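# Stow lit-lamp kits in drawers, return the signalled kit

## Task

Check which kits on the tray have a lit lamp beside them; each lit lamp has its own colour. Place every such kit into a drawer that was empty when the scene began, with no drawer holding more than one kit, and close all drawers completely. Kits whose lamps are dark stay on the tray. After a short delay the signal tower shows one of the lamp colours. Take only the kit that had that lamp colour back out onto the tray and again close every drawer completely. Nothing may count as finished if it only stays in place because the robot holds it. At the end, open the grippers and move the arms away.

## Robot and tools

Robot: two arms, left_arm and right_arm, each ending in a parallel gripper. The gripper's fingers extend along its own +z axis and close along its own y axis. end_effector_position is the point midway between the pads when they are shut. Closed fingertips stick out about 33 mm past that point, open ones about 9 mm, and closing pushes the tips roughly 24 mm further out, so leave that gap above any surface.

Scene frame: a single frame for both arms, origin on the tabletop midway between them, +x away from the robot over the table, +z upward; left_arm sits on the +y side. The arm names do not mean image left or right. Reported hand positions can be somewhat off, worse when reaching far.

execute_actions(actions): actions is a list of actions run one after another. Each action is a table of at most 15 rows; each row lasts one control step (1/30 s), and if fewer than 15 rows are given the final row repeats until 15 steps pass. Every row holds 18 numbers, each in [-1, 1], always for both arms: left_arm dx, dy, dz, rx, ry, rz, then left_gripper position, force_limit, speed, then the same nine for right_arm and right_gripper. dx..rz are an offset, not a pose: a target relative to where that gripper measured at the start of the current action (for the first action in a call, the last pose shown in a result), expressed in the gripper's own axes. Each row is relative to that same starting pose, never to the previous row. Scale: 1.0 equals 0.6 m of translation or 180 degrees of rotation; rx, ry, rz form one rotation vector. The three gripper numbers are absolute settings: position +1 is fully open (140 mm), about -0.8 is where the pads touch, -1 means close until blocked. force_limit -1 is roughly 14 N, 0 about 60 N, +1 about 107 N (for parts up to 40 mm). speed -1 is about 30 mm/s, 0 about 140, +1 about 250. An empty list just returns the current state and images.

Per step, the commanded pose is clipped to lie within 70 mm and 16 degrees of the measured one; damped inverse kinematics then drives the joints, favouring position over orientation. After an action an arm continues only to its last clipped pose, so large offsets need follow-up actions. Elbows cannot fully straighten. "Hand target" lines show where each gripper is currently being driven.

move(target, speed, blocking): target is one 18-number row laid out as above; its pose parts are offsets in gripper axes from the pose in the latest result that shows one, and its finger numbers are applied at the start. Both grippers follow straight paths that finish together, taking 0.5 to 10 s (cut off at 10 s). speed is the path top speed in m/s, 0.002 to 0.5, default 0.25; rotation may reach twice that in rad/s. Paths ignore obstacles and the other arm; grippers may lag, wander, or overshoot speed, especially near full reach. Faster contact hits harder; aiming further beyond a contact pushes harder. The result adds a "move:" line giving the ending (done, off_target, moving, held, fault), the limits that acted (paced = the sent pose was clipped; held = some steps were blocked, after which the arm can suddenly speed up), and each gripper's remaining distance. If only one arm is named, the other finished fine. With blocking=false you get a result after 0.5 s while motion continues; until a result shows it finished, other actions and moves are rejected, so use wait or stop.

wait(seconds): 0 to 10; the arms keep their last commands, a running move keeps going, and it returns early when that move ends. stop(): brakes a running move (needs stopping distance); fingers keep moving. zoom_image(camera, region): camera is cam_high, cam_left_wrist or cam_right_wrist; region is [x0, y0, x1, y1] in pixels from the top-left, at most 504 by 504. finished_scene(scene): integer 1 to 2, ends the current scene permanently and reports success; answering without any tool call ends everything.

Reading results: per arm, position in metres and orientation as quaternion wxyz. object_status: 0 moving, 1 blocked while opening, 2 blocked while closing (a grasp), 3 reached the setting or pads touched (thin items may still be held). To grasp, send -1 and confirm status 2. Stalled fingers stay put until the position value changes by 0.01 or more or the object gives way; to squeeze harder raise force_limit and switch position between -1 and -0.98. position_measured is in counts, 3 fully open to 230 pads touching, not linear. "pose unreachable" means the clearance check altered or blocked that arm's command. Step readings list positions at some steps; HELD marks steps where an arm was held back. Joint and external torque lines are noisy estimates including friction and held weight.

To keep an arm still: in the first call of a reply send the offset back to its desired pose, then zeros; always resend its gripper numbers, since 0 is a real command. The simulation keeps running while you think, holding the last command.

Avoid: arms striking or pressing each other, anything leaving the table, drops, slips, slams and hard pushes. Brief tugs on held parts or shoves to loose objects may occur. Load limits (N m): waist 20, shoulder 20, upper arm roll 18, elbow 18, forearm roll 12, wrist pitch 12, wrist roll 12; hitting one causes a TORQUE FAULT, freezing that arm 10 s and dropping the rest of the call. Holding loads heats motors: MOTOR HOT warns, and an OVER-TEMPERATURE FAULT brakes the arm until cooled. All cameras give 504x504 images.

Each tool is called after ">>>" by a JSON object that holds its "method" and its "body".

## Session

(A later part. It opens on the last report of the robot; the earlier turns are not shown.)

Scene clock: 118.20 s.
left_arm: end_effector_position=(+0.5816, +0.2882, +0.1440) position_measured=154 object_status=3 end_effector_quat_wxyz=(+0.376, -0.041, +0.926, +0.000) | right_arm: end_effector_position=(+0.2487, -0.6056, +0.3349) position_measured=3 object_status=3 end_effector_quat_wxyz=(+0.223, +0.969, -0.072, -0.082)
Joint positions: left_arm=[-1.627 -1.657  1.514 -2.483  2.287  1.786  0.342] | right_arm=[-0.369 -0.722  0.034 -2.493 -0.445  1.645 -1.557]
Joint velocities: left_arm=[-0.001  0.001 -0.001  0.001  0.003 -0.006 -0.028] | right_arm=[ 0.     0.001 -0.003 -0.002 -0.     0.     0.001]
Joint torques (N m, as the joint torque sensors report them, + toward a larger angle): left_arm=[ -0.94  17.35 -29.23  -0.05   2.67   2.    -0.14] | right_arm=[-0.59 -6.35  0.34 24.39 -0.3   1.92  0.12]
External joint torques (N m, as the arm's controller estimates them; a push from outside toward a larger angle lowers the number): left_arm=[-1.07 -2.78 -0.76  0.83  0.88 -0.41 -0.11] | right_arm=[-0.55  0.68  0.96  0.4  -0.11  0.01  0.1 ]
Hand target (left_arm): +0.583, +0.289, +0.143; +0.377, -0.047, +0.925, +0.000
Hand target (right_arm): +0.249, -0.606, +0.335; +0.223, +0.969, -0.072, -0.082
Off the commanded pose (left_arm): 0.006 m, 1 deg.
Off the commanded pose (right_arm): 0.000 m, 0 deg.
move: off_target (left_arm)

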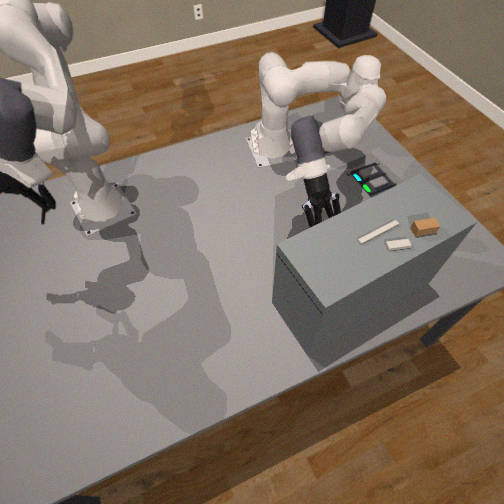

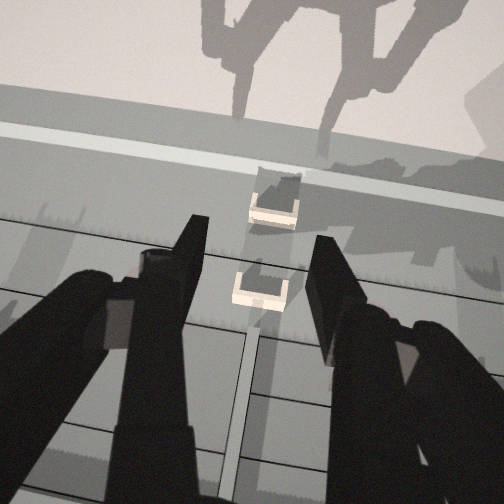

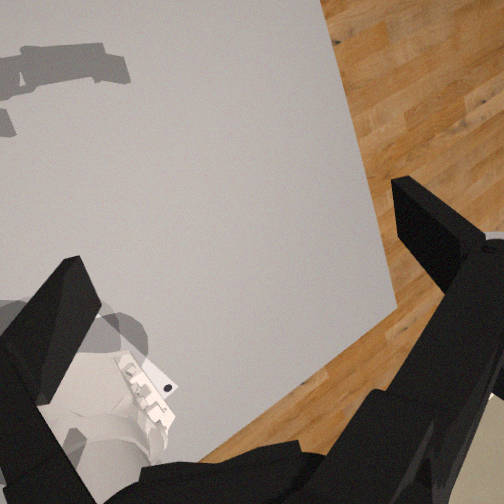

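>>> {"method": "move", "body": {"target": [-0.033,0.003,0.043,0,0,0,-0.2,0,0,0,0,0,0,0,0,1,0,0], "speed": 0.04}}

>>> {"method": "move", "body": {"target": [0.003,0,-0.003,0,0,0,-1,0.6,0,0,0,0,0,0,0,1,0,0]}}

Scene clock: 120.63 s.
left_arm: end_effector_position=(+0.6118, +0.2926, +0.1386) position_measured=154 object_status=3 end_effector_quat_wxyz=(+0.374, -0.046, +0.926, -0.001) | right_arm: end_effector_position=(+0.2487, -0.6056, +0.3349) position_measured=3 object_status=3 end_effector_quat_wxyz=(+0.223, +0.969, -0.072, -0.082)
Joint positions: left_arm=[-1.682 -1.657  1.525 -2.384  2.29   1.818  0.361] | right_arm=[-0.369 -0.722  0.034 -2.493 -0.445  1.645 -1.557]
Joint velocities: left_arm=[ 0.    -0.     0.002  0.002 -0.001  0.005  0.012] | right_arm=[-0.001  0.001 -0.001 -0.    -0.     0.    -0.   ]
Joint torques (N m, as the joint torque sensors report them, + toward a larger angle): left_arm=[ -1.36  20.83 -29.02   1.32   2.58   3.1    0.3 ] | right_arm=[-0.4  -6.09  0.65 24.4  -0.3   1.93  0.14]
External joint torques (N m, as the arm's controller estimates them; a push from outside toward a larger angle lowers the number): left_arm=[-1.39 -1.29  0.75  2.71  0.87  0.61  0.32] | right_arm=[-0.38  0.95  1.24  0.42 -0.11  0.02  0.12]
Hand target (left_arm): +0.613, +0.291, +0.139; +0.376, -0.040, +0.926, +0.000
Hand target (right_arm): +0.249, -0.606, +0.335; +0.223, +0.969, -0.072, -0.082
Off the commanded pose (left_arm): 0.002 m, 1 deg.
Off the commanded pose (right_arm): 0.000 m, 0 deg.
move: done

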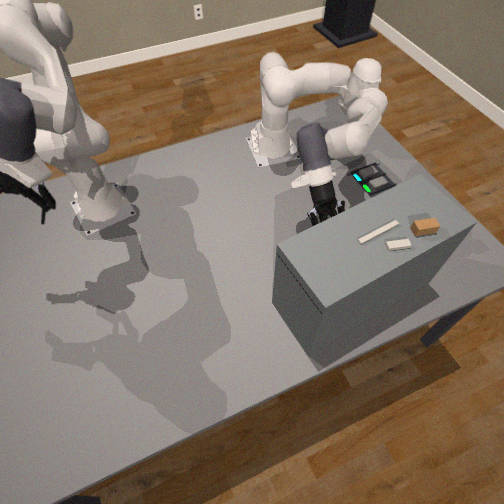

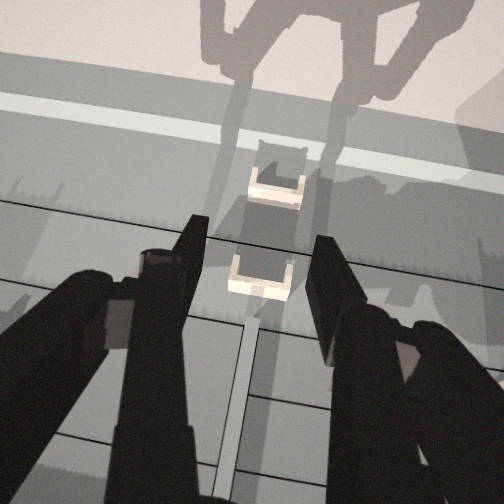

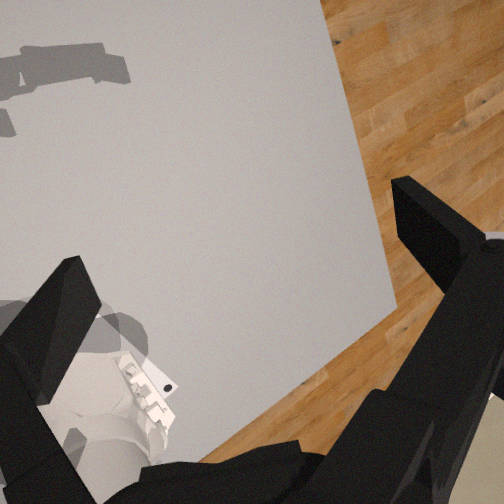

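Scene clock: 121.33 s.
left_arm: end_effector_position=(+0.6110, +0.2950, +0.1385) position_measured=195 object_status=2 end_effector_quat_wxyz=(+0.374, -0.047, +0.926, +0.002) | right_arm: end_effector_position=(+0.2487, -0.6056, +0.3349) position_measured=3 object_status=3 end_effector_quat_wxyz=(+0.223, +0.969, -0.072, -0.082)
Joint positions: left_arm=[-1.678 -1.657  1.525 -2.386  2.29   1.813  0.361] | right_arm=[-0.369 -0.722  0.034 -2.493 -0.445  1.645 -1.557]
Joint velocities: left_arm=[ 0.    -0.     0.001 -0.     0.002 -0.001 -0.   ] | right_arm=[-0.     0.001 -0.001 -0.    -0.001 -0.     0.   ]
Joint torques (N m, as the joint torque sensors report them, + toward a larger angle): left_arm=[  1.11  19.57 -30.56  -4.52   1.55   2.67   0.11] | right_arm=[-0.86 -6.5   0.29 24.16 -0.31  1.92  0.13]
External joint torques (N m, as the arm's controller estimates them; a push from outside toward a larger angle lowers the number): left_arm=[ 1.15 -2.44 -1.01 -3.21 -0.16  0.22  0.13] | right_arm=[-0.86  0.52  0.83  0.18 -0.13  0.    0.11]
Hand target (left_arm): +0.609, +0.292, +0.139; +0.374, -0.046, +0.926, -0.001
Hand target (right_arm): +0.249, -0.606, +0.335; +0.223, +0.969, -0.072, -0.082
Off the commanded pose (left_arm): 0.003 m, 0 deg.
Off the commanded pose (right_arm): 0.000 m, 0 deg.
move: done

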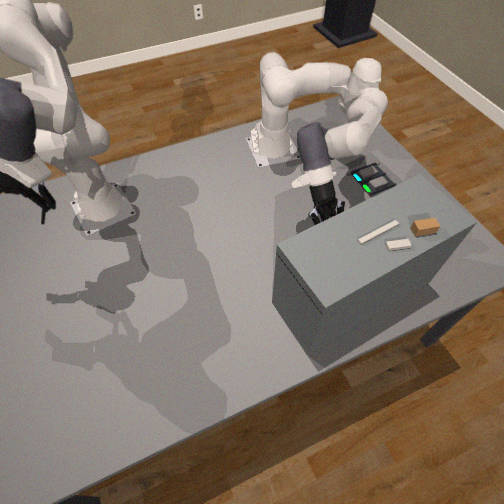

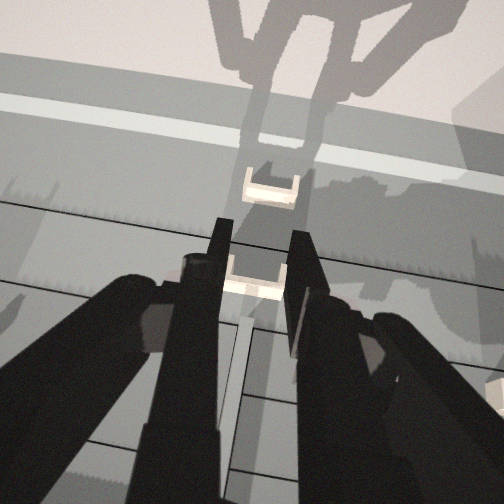

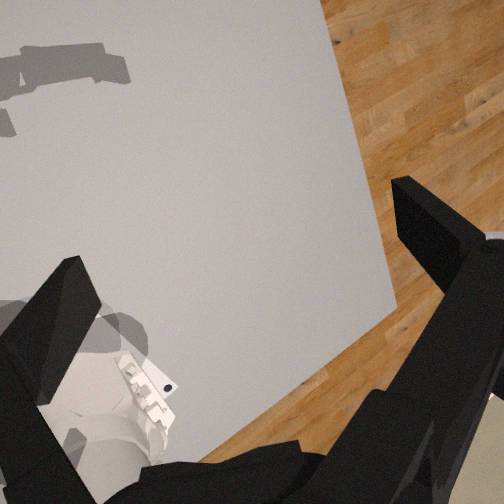

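>>> {"method": "move", "body": {"target": [0.17,-0.004,-0.163,0,0,0,-1,0.6,0,0,0,0,0,0,0,1,0,0], "speed": 0.08}}

>>> {"method": "move", "body": {"target": [0,0,0,0,0,0,-0.2,0,0,0,0,0,0,0,0,1,0,0]}}

>>> {"method": "move", "body": {"target": [-0.07,0,-0.14,0,0,0,-0.2,0,0,0,0,0,0,0,0,1,0,0], "speed": 0.15}}

Scene clock: 125.80 s.
left_arm: end_effector_position=(+0.4697, +0.2787, +0.1359) position_measured=195 object_status=2 end_effector_quat_wxyz=(+0.372, -0.041, +0.927, -0.001) | right_arm: end_effector_position=(+0.2487, -0.6056, +0.3349) position_measured=3 object_status=3 end_effector_quat_wxyz=(+0.223, +0.969, -0.072, -0.082)
Joint positions: left_arm=[-1.418 -1.656  1.52  -2.816  2.277  1.706  0.242] | right_arm=[-0.369 -0.722  0.034 -2.493 -0.445  1.645 -1.557]
Joint velocities: left_arm=[ 0.001 -0.001 -0.001 -0.004 -0.003 -0.003 -0.013] | right_arm=[ 0.002 -0.    -0.    -0.001  0.001  0.    -0.   ]
Joint torques (N m, as the joint torque sensors report them, + toward a larger angle): left_arm=[  4.49  12.58 -28.86  -0.83   1.57   1.55   0.02] | right_arm=[-0.45 -6.36  0.6  24.36 -0.29  1.92  0.11]
External joint torques (N m, as the arm's controller estimates them; a push from outside toward a larger angle lowers the number): left_arm=[ 4.55 -1.67 -6.22 -0.56 -0.37 -0.73  0.04] | right_arm=[-0.45  0.72  1.15  0.34 -0.11  0.01  0.09]
Hand target (left_arm): +0.471, +0.284, +0.139; +0.374, -0.047, +0.926, +0.002
Hand target (right_arm): +0.249, -0.606, +0.335; +0.223, +0.969, -0.072, -0.082
Off the commanded pose (left_arm): 0.003 m, 1 deg.
Off the commanded pose (right_arm): 0.000 m, 0 deg.
move: done

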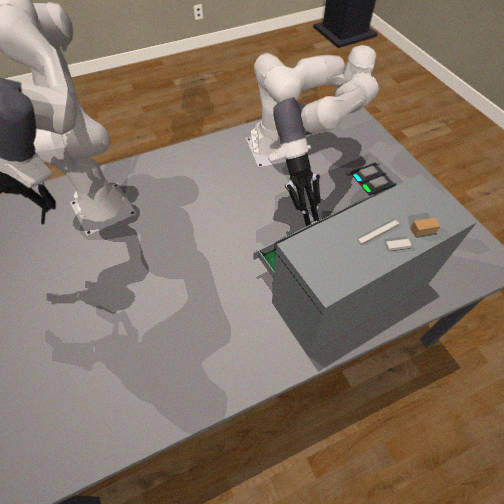

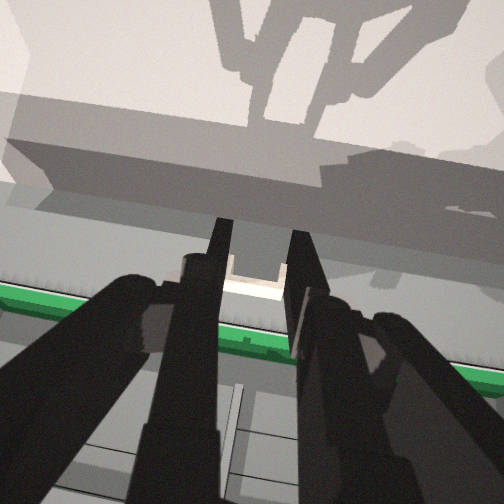

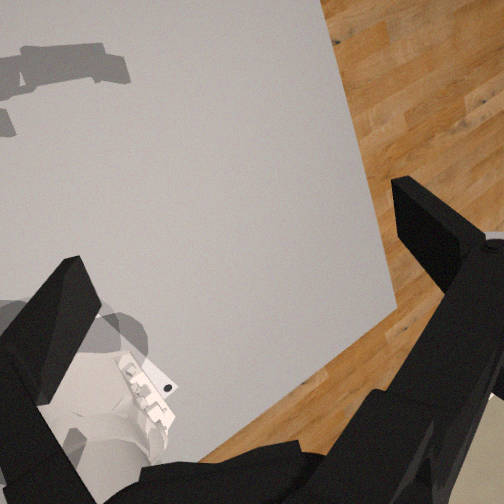

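Scene clock: 126.30 s.
left_arm: end_effector_position=(+0.4695, +0.2785, +0.1357) position_measured=154 object_status=3 end_effector_quat_wxyz=(+0.371, -0.041, +0.928, -0.001) | right_arm: end_effector_position=(+0.2487, -0.6056, +0.3349) position_measured=3 object_status=3 end_effector_quat_wxyz=(+0.223, +0.969, -0.072, -0.082)
Joint positions: left_arm=[-1.418 -1.656  1.52  -2.816  2.277  1.706  0.242] | right_arm=[-0.369 -0.722  0.034 -2.493 -0.445  1.645 -1.557]
Joint velocities: left_arm=[-0.001  0.     0.002 -0.    -0.002 -0.    -0.001] | right_arm=[ 0.001 -0.001 -0.001  0.002 -0.001 -0.    -0.   ]
Joint torques (N m, as the joint torque sensors report them, + toward a larger angle): left_arm=[  0.61  12.95 -23.79  -0.14   1.77   2.34   0.11] | right_arm=[-0.38 -6.31  0.45 24.37 -0.28  1.91  0.14]
External joint torques (N m, as the arm's controller estimates them; a push from outside toward a larger angle lowers the number): left_arm=[ 0.6  -1.28 -1.19  0.13 -0.16  0.06  0.13] | right_arm=[-0.37  0.82  1.02  0.29 -0.09 -0.01  0.12]
Hand target (left_arm): +0.470, +0.279, +0.136; +0.372, -0.041, +0.927, -0.001
Hand target (right_arm): +0.249, -0.606, +0.335; +0.223, +0.969, -0.072, -0.082
Off the commanded pose (left_arm): 0.000 m, 0 deg.
Off the commanded pose (right_arm): 0.000 m, 0 deg.
move: done

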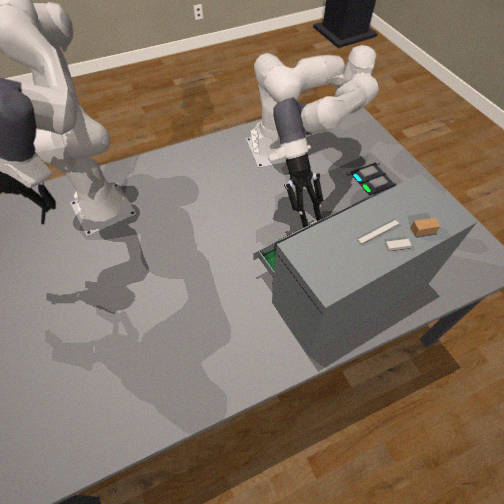

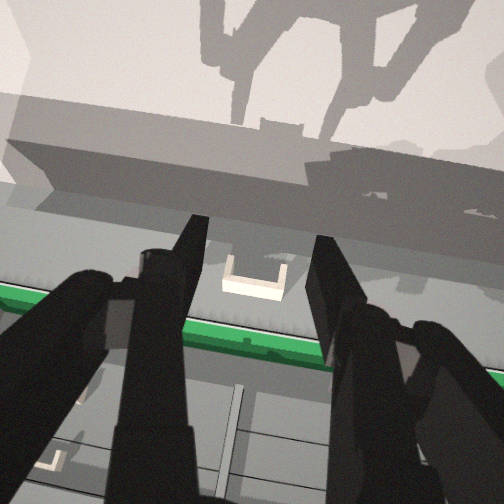

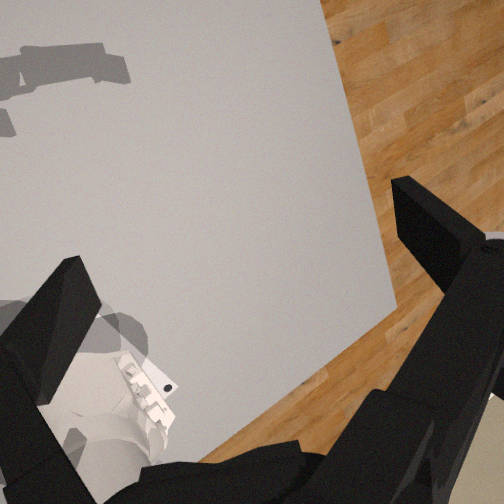

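Scene clock: 127.50 s.
left_arm: end_effector_position=(+0.4429, +0.2791, +0.2283) position_measured=154 object_status=3 end_effector_quat_wxyz=(+0.373, -0.045, +0.927, -0.006) | right_arm: end_effector_position=(+0.2487, -0.6056, +0.3349) position_measured=3 object_status=3 end_effector_quat_wxyz=(+0.223, +0.969, -0.072, -0.082)
Joint positions: left_arm=[-1.424 -1.671  1.186 -2.843  1.962  1.598  0.268] | right_arm=[-0.369 -0.722  0.034 -2.493 -0.445  1.645 -1.557]
Joint velocities: left_arm=[-0.     0.005 -0.001  0.001 -0.011 -0.003  0.003] | right_arm=[ 0.001  0.     0.001 -0.001  0.     0.     0.001]
Joint torques (N m, as the joint torque sensors report them, + toward a larger angle): left_arm=[ -1.11  14.21 -22.94   7.22   0.95   2.01   0.32] | right_arm=[-0.44 -6.58  0.38 24.41 -0.27  1.91  0.12]
External joint torques (N m, as the arm's controller estimates them; a push from outside toward a larger angle lowers the number): left_arm=[-1.16 -0.32 -2.12  0.91 -1.16 -0.32  0.34] | right_arm=[-0.45  0.52  0.91  0.37 -0.09 -0.01  0.1 ]
Hand target (left_arm): +0.443, +0.280, +0.228; +0.371, -0.043, +0.928, -0.004
Hand target (right_arm): +0.249, -0.606, +0.335; +0.223, +0.969, -0.072, -0.082
Off the commanded pose (left_arm): 0.003 m, 1 deg.
Off the commanded pose (right_arm): 0.000 m, 0 deg.
move: done

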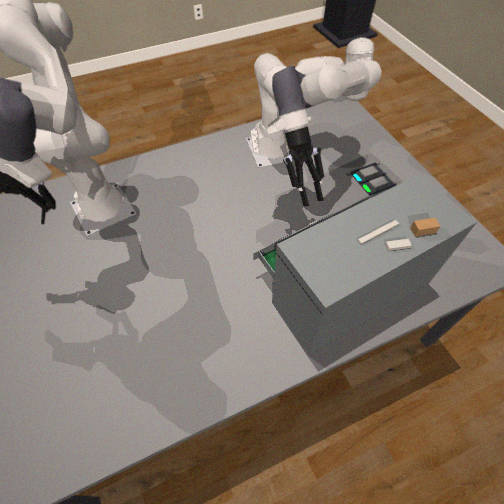

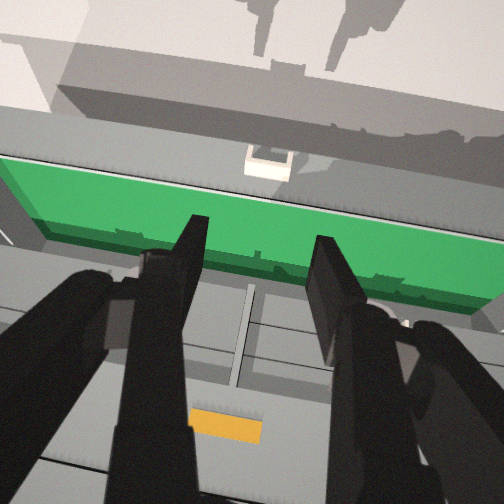

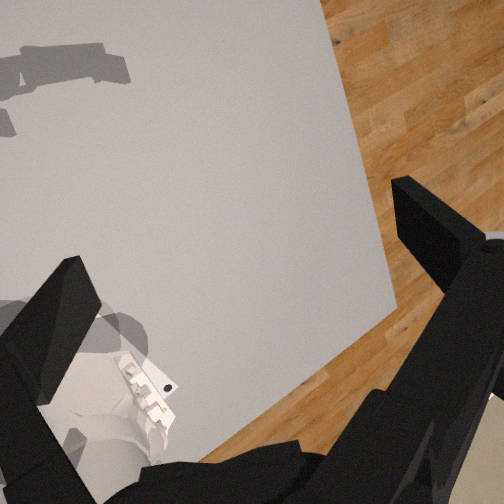

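>>> {"method": "move", "body": {"target": [0.075,0.67,-0.082,-0.196,0.196,-0.45,-0.2,0,0,0,0,0,0,0,0,1,0,0]}}

Scene clock: 132.60 s.
left_arm: end_effector_position=(+0.3480, +0.6791, +0.2128) position_measured=154 object_status=3 end_effector_quat_wxyz=(+0.015, +0.709, -0.705, -0.015) | right_arm: end_effector_position=(+0.2487, -0.6056, +0.3349) position_measured=3 object_status=3 end_effector_quat_wxyz=(+0.223, +0.969, -0.072, -0.082)
Joint positions: left_arm=[-1.112 -1.538  1.135 -2.046  1.32   1.161 -0.211] | right_arm=[-0.369 -0.722  0.034 -2.493 -0.445  1.645 -1.557]
Joint velocities: left_arm=[-0.001  0.005  0.002  0.004 -0.008 -0.004 -0.023] | right_arm=[-0.     0.001  0.     0.002  0.    -0.001 -0.001]
Joint torques (N m, as the joint torque sensors report them, + toward a larger angle): left_arm=[ -1.33  27.55 -30.27   4.14  -0.58   1.98  -0.11] | right_arm=[-0.37 -6.3   0.58 24.5  -0.3   1.91  0.13]
External joint torques (N m, as the arm's controller estimates them; a push from outside toward a larger angle lowers the number): left_arm=[-1.57 -1.38 -1.34  1.09 -1.32 -0.41 -0.11] | right_arm=[-0.39  0.83  1.11  0.4  -0.12 -0.02  0.11]
Hand target (left_arm): +0.347, +0.678, +0.212; +0.019, +0.712, -0.702, -0.016
Hand target (right_arm): +0.249, -0.606, +0.335; +0.223, +0.969, -0.072, -0.082
Off the commanded pose (left_arm): 0.006 m, 2 deg.
Off the commanded pose (right_arm): 0.000 m, 0 deg.
move: off_target (left_arm)

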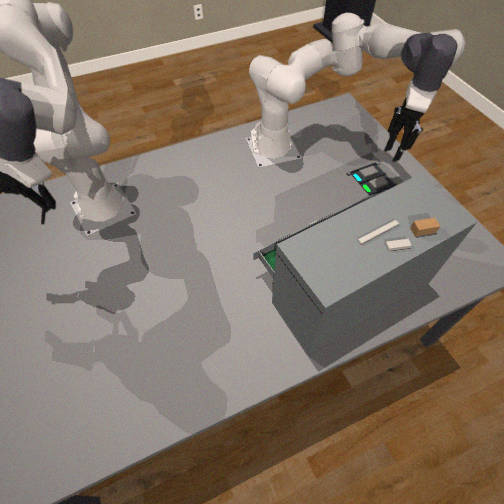

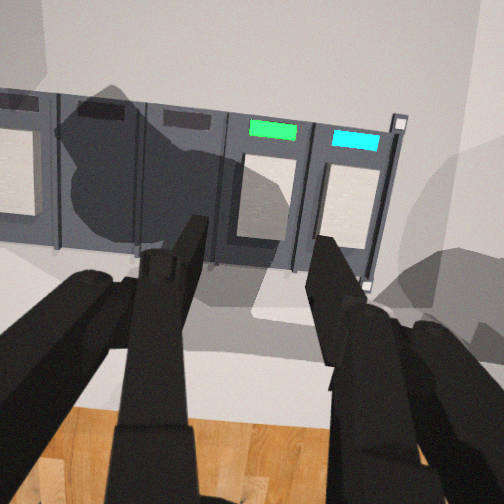

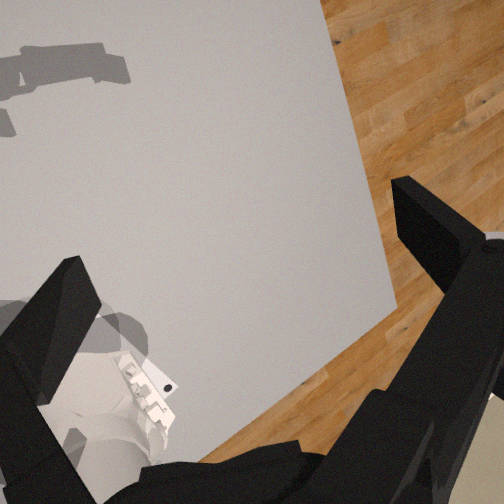

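>>> {"method": "move", "body": {"target": [0.008,0.007,0.22,0.014,0,0.005,-0.2,0,0,0,0,0,0,0,0,1,0,0], "speed": 0.15}}

Scene clock: 135.80 s.
left_arm: end_effector_position=(+0.3362, +0.6741, +0.0795) position_measured=154 object_status=3 end_effector_quat_wxyz=(+0.003, +0.706, -0.709, -0.003) | right_arm: end_effector_position=(+0.2487, -0.6056, +0.3349) position_measured=3 object_status=3 end_effector_quat_wxyz=(+0.223, +0.969, -0.072, -0.082)
Joint positions: left_arm=[-0.963 -1.733  1.363 -2.26   1.563  1.3   -0.195] | right_arm=[-0.369 -0.722  0.034 -2.493 -0.445  1.645 -1.557]
Joint velocities: left_arm=[ 0.    -0.001  0.001 -0.     0.007  0.007  0.009] | right_arm=[-0.001  0.001 -0.     0.001  0.    -0.001 -0.   ]
Joint torques (N m, as the joint torque sensors report them, + toward a larger angle): left_arm=[  2.25  21.34 -29.06  -3.02   1.65   2.93   0.3 ] | right_arm=[-0.35 -6.39  0.56 24.42 -0.27  1.91  0.11]
External joint torques (N m, as the arm's controller estimates them; a push from outside toward a larger angle lowers the number): left_arm=[ 2.21 -3.87  0.09 -1.45  0.88  0.46  0.3 ] | right_arm=[-0.33  0.71  1.14  0.33 -0.08 -0.01  0.09]
Hand target (left_arm): +0.337, +0.675, +0.079; +0.001, +0.704, -0.710, -0.002
Hand target (right_arm): +0.249, -0.606, +0.335; +0.223, +0.969, -0.072, -0.082
Off the commanded pose (left_arm): 0.003 m, 1 deg.
Off the commanded pose (right_arm): 0.000 m, 0 deg.
move: done

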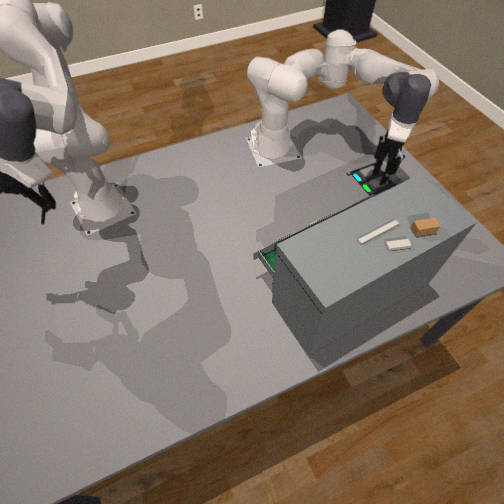

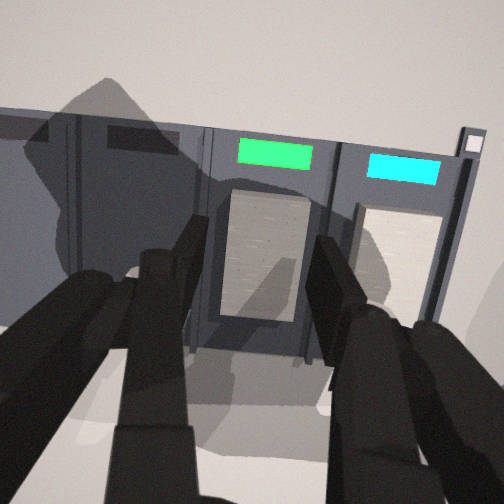

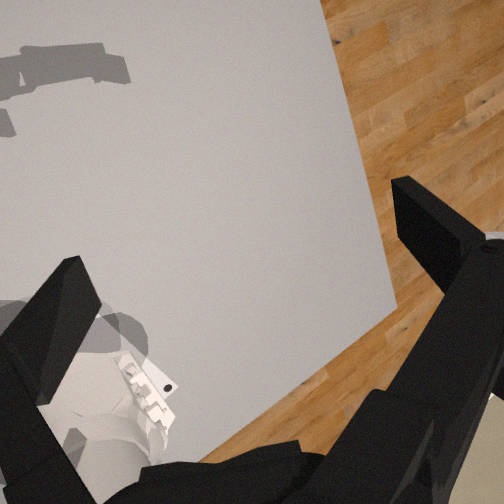

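>>> {"method": "move", "body": {"target": [-0.002,0.003,0.046,0.003,0,0,-0.2,0,0,0,0,0,0,0,0,1,0,0], "speed": 0.05}}

>>> {"method": "move", "body": {"target": [0,0,0,0,0,0,-1,0,-0.5,0,0,0,0,0,0,1,0,0]}}

>>> {"method": "move", "body": {"target": [0,0,-0.33,0,0,0,-1,0,-0.5,0,0,0,0,0,0,1,0,0], "speed": 0.2}}

Scene clock: 138.77 s.
left_arm: end_effector_position=(+0.3329, +0.6746, +0.0519) position_measured=154 object_status=3 end_effector_quat_wxyz=(+0.003, +0.707, -0.707, -0.001) | right_arm: end_effector_position=(+0.2487, -0.6056, +0.3349) position_measured=3 object_status=3 end_effector_quat_wxyz=(+0.223, +0.969, -0.072, -0.082)
Joint positions: left_arm=[-0.932 -1.76   1.423 -2.282  1.616  1.331 -0.188] | right_arm=[-0.369 -0.722  0.034 -2.493 -0.445  1.645 -1.557]
Joint velocities: left_arm=[-0.     0.     0.    -0.001  0.011  0.011  0.005] | right_arm=[-0.001 -0.002  0.001  0.001 -0.001  0.001 -0.   ]
Joint torques (N m, as the joint torque sensors report them, + toward a larger angle): left_arm=[  1.66  21.33 -29.38  -4.15   1.69   2.94   0.35] | right_arm=[-0.54 -6.25  0.47 24.44 -0.26  1.93  0.13]
External joint torques (N m, as the arm's controller estimates them; a push from outside toward a larger angle lowers the number): left_arm=[ 1.77 -3.09 -0.28 -1.45  0.93  0.45  0.35] | right_arm=[-0.56  0.95  0.98  0.32 -0.07  0.    0.11]
Hand target (left_arm): +0.334, +0.675, +0.051; +0.000, +0.706, -0.709, -0.000
Hand target (right_arm): +0.249, -0.606, +0.335; +0.223, +0.969, -0.072, -0.082
Off the commanded pose (left_arm): 0.001 m, 0 deg.
Off the commanded pose (right_arm): 0.000 m, 0 deg.
move: done

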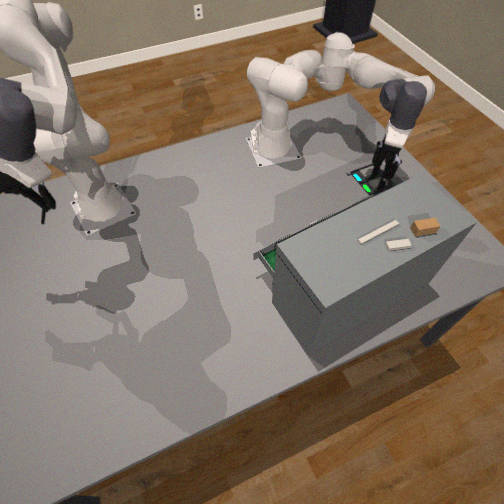

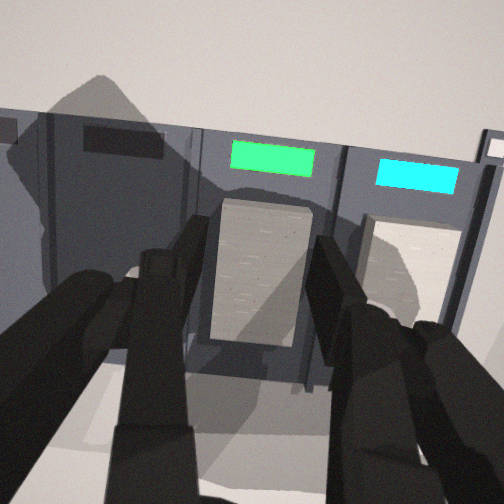

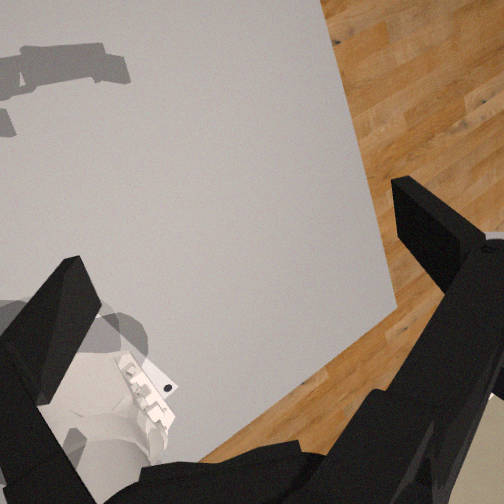

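Scene clock: 139.27 s.
left_arm: end_effector_position=(+0.3331, +0.6748, +0.0524) position_measured=175 object_status=2 end_effector_quat_wxyz=(+0.003, +0.707, -0.707, -0.001) | right_arm: end_effector_position=(+0.2487, -0.6056, +0.3349) position_measured=3 object_status=3 end_effector_quat_wxyz=(+0.223, +0.969, -0.072, -0.082)
Joint positions: left_arm=[-0.932 -1.76   1.422 -2.282  1.616  1.331 -0.188] | right_arm=[-0.369 -0.722  0.034 -2.493 -0.445  1.645 -1.557]
Joint velocities: left_arm=[-0.    -0.001  0.001 -0.001 -0.002 -0.     0.001] | right_arm=[-0.     0.     0.001 -0.002  0.001  0.     0.003]
Joint torques (N m, as the joint torque sensors report them, + toward a larger angle): left_arm=[  0.45  22.59 -30.11  -2.36   0.64   2.45   0.16] | right_arm=[-0.55 -6.24  0.29 24.29 -0.3   1.92  0.11]
External joint torques (N m, as the arm's controller estimates them; a push from outside toward a larger angle lowers the number): left_arm=[ 0.48 -1.8  -1.07  0.34 -0.11 -0.04  0.16] | right_arm=[-0.56  0.82  0.83  0.28 -0.12  0.    0.09]
Hand target (left_arm): +0.333, +0.675, +0.052; +0.003, +0.707, -0.707, -0.001
Hand target (right_arm): +0.249, -0.606, +0.335; +0.223, +0.969, -0.072, -0.082
Off the commanded pose (left_arm): 0.001 m, 0 deg.
Off the commanded pose (right_arm): 0.000 m, 0 deg.
move: done

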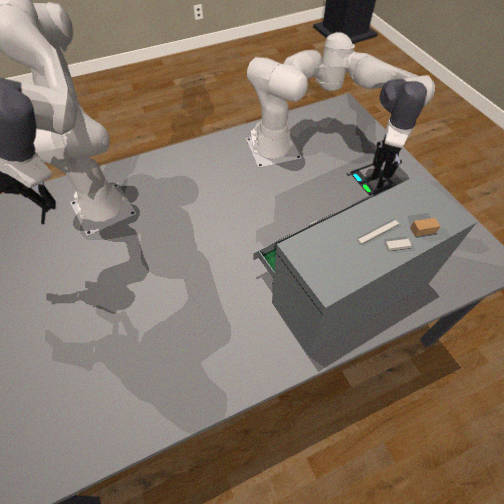

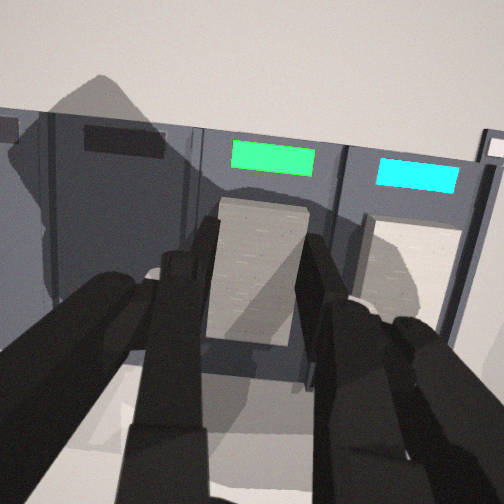

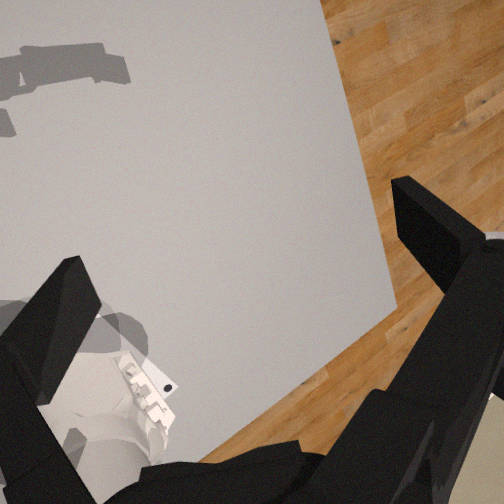

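Scene clock: 140.83 s.
left_arm: end_effector_position=(+0.3348, +0.6772, +0.2526) position_measured=175 object_status=2 end_effector_quat_wxyz=(-0.001, +0.707, -0.707, +0.004) | right_arm: end_effector_position=(+0.2487, -0.6056, +0.3349) position_measured=3 object_status=3 end_effector_quat_wxyz=(+0.223, +0.969, -0.072, -0.082)
Joint positions: left_arm=[-1.07  -1.526  1.052 -2.059  1.264  1.148 -0.201] | right_arm=[-0.369 -0.722  0.034 -2.493 -0.445  1.645 -1.557]
Joint velocities: left_arm=[ 0.001 -0.001 -0.     0.002 -0.006 -0.007 -0.002] | right_arm=[-0.    -0.    -0.001 -0.    -0.001  0.    -0.001]
Joint torques (N m, as the joint torque sensors report them, + toward a larger angle): left_arm=[ -0.69  27.03 -29.16   5.43  -0.51   2.13   0.1 ] | right_arm=[-0.32 -6.5   0.56 24.41 -0.31  1.92  0.14]
External joint torques (N m, as the arm's controller estimates them; a push from outside toward a larger angle lowers the number): left_arm=[-0.68 -1.26 -1.41  1.69 -1.23 -0.39  0.1 ] | right_arm=[-0.3   0.58  1.13  0.36 -0.12  0.    0.12]
Hand target (left_arm): +0.334, +0.676, +0.253; +0.002, +0.707, -0.708, +0.003
Hand target (right_arm): +0.249, -0.606, +0.335; +0.223, +0.969, -0.072, -0.082
Off the commanded pose (left_arm): 0.003 m, 1 deg.
Off the commanded pose (right_arm): 0.000 m, 0 deg.
move: done

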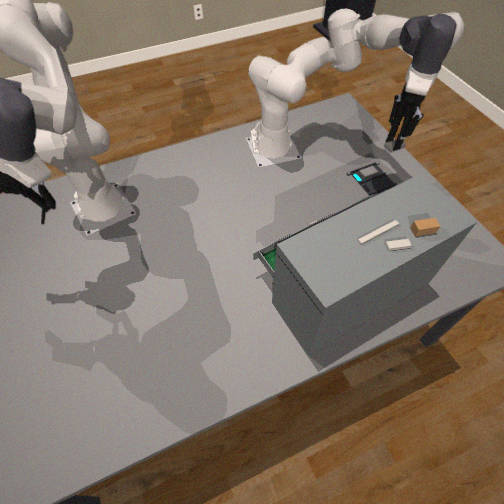

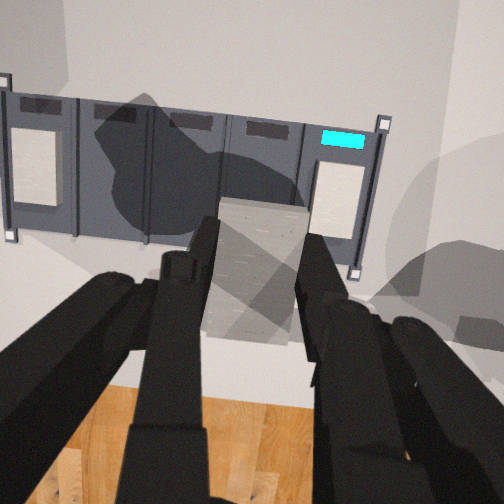

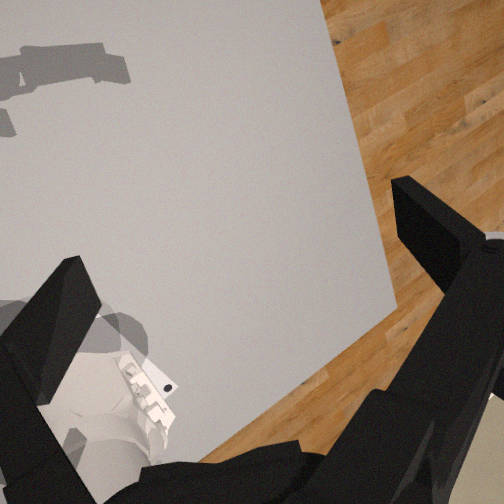

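>>> {"method": "move", "body": {"target": [0.65,-0.35,0.05,0,0,0.475,-1,0,-0.5,0,0,0,0,0,0,1,0,0], "speed": 0.2}}

Scene clock: 146.77 s.
left_arm: end_effector_position=(+0.5400, +0.2783, +0.2360) position_measured=175 object_status=2 end_effector_quat_wxyz=(+0.009, -0.045, +0.999, -0.009) | right_arm: end_effector_position=(+0.2487, -0.6056, +0.3349) position_measured=3 object_status=3 end_effector_quat_wxyz=(+0.223, +0.969, -0.072, -0.082)
Joint positions: left_arm=[-2.092 -1.499  1.145 -1.753  1.416  1.193  0.597] | right_arm=[-0.369 -0.722  0.034 -2.493 -0.445  1.645 -1.557]
Joint velocities: left_arm=[ 0.002 -0.     0.001  0.001 -0.001  0.     0.03 ] | right_arm=[-0.001  0.001 -0.001  0.001 -0.     0.    -0.001]
Joint torques (N m, as the joint torque sensors report them, + toward a larger angle): left_arm=[ -0.87  33.39 -31.     2.57   1.52   2.56   0.19] | right_arm=[-0.58 -6.44  0.34 24.22 -0.29  1.92  0.13]
External joint torques (N m, as the arm's controller estimates them; a push from outside toward a larger angle lowers the number): left_arm=[-0.98 -2.18 -1.52  1.64  0.77  0.04  0.19] | right_arm=[-0.54  0.61  0.93  0.18 -0.1   0.01  0.11]
Hand target (left_arm): +0.542, +0.279, +0.236; +0.011, -0.039, +0.999, -0.008
Hand target (right_arm): +0.249, -0.606, +0.335; +0.223, +0.969, -0.072, -0.082
Off the commanded pose (left_arm): 0.015 m, 1 deg.
Off the commanded pose (right_arm): 0.000 m, 0 deg.
move: off_target (left_arm)

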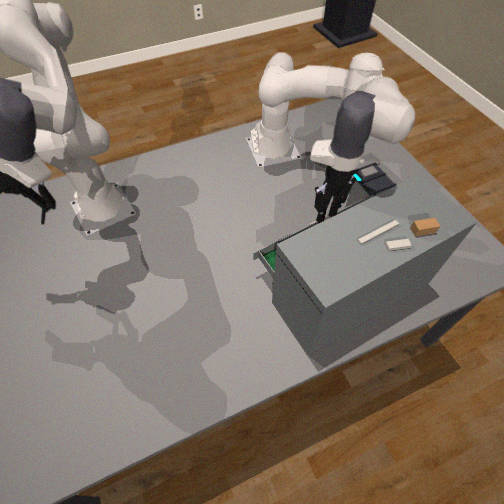

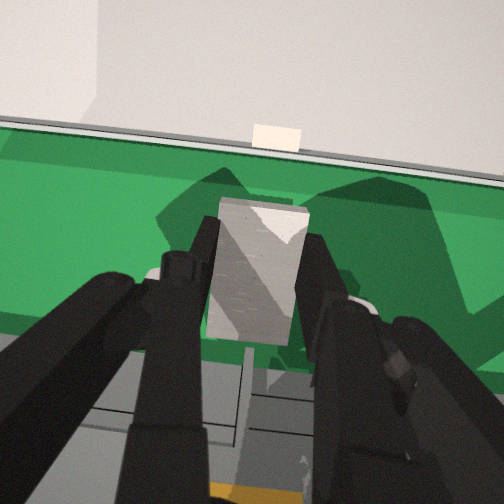

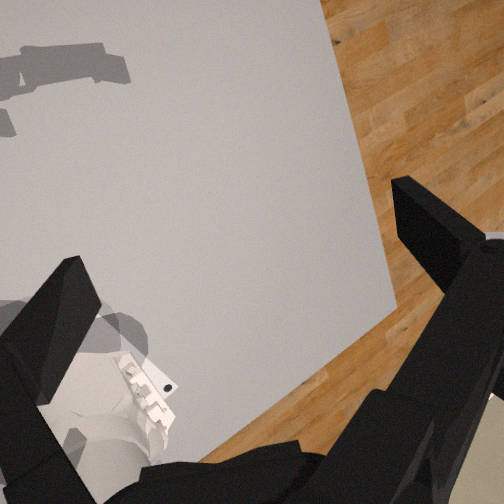

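>>> {"method": "move", "body": {"target": [-0.012,0.005,0.118,-0.005,0.006,0,-1,0,-0.5,0,0,0,0,0,0,1,0,0], "speed": 0.08}}

>>> {"method": "move", "body": {"target": [0,0,0.024,0,0,0,-1,0,-0.5,0,0,0,0,0,0,1,0,0], "speed": 0.025}}

Scene clock: 150.50 s.
left_arm: end_effector_position=(+0.5464, +0.2800, +0.1649) position_measured=175 object_status=2 end_effector_quat_wxyz=(-0.004, -0.044, +0.999, +0.000) | right_arm: end_effector_position=(+0.2487, -0.6056, +0.3349) position_measured=3 object_status=3 end_effector_quat_wxyz=(+0.223, +0.969, -0.072, -0.082)
Joint positions: left_arm=[-2.08  -1.573  1.246 -1.792  1.493  1.249  0.606] | right_arm=[-0.369 -0.722  0.034 -2.493 -0.445  1.645 -1.557]
Joint velocities: left_arm=[-0.001  0.    -0.     0.     0.007  0.011  0.   ] | right_arm=[-0.     0.     0.001 -0.001  0.001  0.     0.001]
Joint torques (N m, as the joint torque sensors report them, + toward a larger angle): left_arm=[  1.01  32.77 -32.32  -1.81   1.78   2.83   0.12] | right_arm=[-0.42 -6.55  0.52 24.39 -0.28  1.93  0.13]
External joint torques (N m, as the arm's controller estimates them; a push from outside toward a larger angle lowers the number): left_arm=[ 1.04 -2.95 -1.68 -1.36  1.06  0.38  0.12] | right_arm=[-0.43  0.54  1.05  0.36 -0.1   0.02  0.11]
Hand target (left_arm): +0.548, +0.281, +0.165; -0.001, -0.045, +0.999, -0.000
Hand target (right_arm): +0.249, -0.606, +0.335; +0.223, +0.969, -0.072, -0.082
Off the commanded pose (left_arm): 0.002 m, 0 deg.
Off the commanded pose (right_arm): 0.000 m, 0 deg.
move: done

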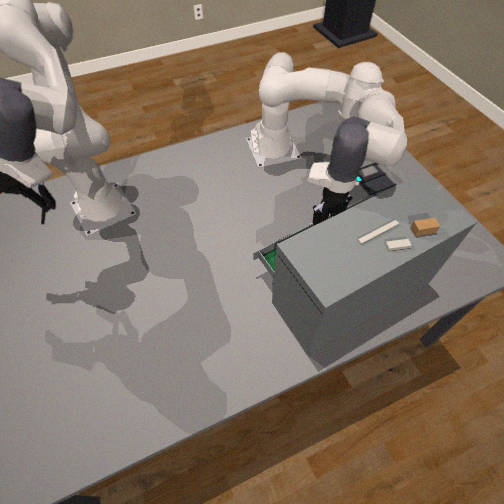

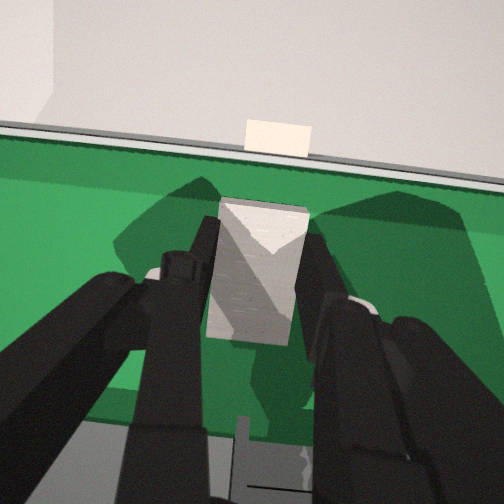

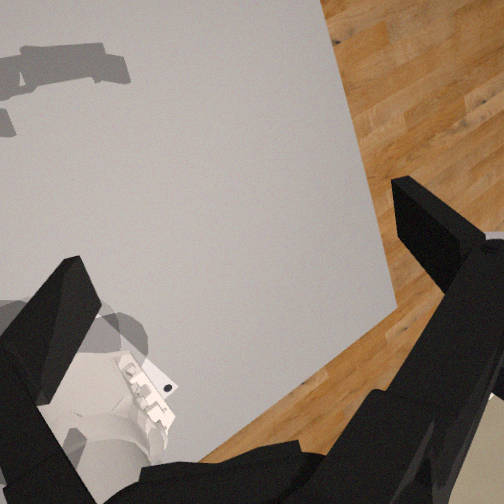

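Scene clock: 151.30 s.
left_arm: end_effector_position=(+0.5452, +0.2792, +0.1535) position_measured=175 object_status=2 end_effector_quat_wxyz=(-0.005, -0.042, +0.999, +0.000) | right_arm: end_effector_position=(+0.2487, -0.6056, +0.3349) position_measured=3 object_status=3 end_effector_quat_wxyz=(+0.223, +0.969, -0.072, -0.082)
Joint positions: left_arm=[-2.073 -1.586  1.262 -1.806  1.504  1.261  0.606] | right_arm=[-0.369 -0.722  0.034 -2.493 -0.445  1.645 -1.557]
Joint velocities: left_arm=[ 0.001 -0.002 -0.001 -0.001  0.004  0.009  0.001] | right_arm=[-0.    -0.     0.001  0.    -0.001 -0.     0.   ]
Joint torques (N m, as the joint torque sensors report them, + toward a larger angle): left_arm=[  2.37  31.42 -29.62  -2.2    1.97   2.87   0.08] | right_arm=[-0.63 -6.51  0.15 24.38 -0.26  1.92  0.11]
External joint torques (N m, as the arm's controller estimates them; a push from outside toward a larger angle lowers the number): left_arm=[ 2.39 -3.99  1.09 -1.53  1.26  0.43  0.08] | right_arm=[-0.65  0.63  0.66  0.29 -0.08 -0.01  0.09]
Hand target (left_arm): +0.546, +0.280, +0.150; -0.004, -0.044, +0.999, +0.000
Hand target (right_arm): +0.249, -0.606, +0.335; +0.223, +0.969, -0.072, -0.082
Off the commanded pose (left_arm): 0.003 m, 0 deg.
Off the commanded pose (right_arm): 0.000 m, 0 deg.
move: done

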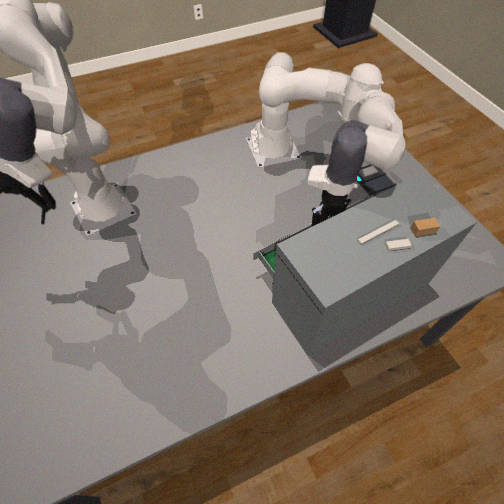

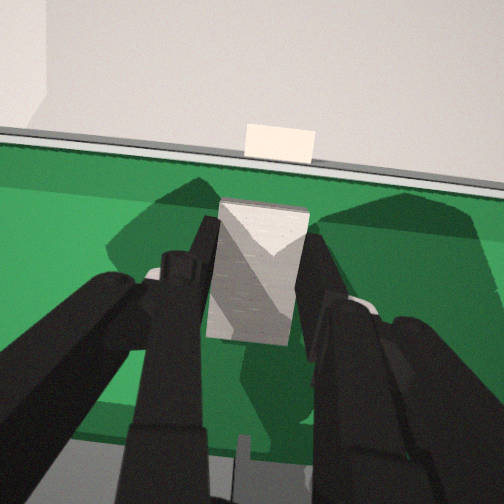

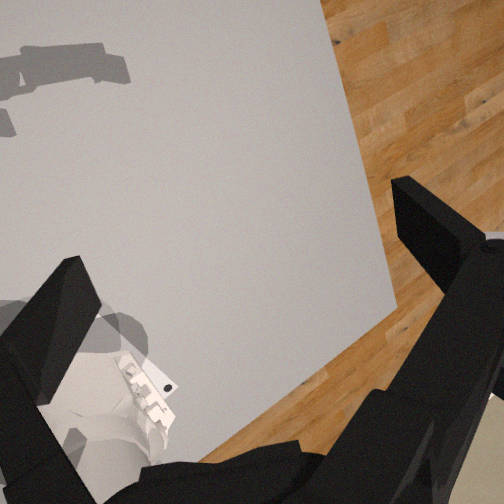

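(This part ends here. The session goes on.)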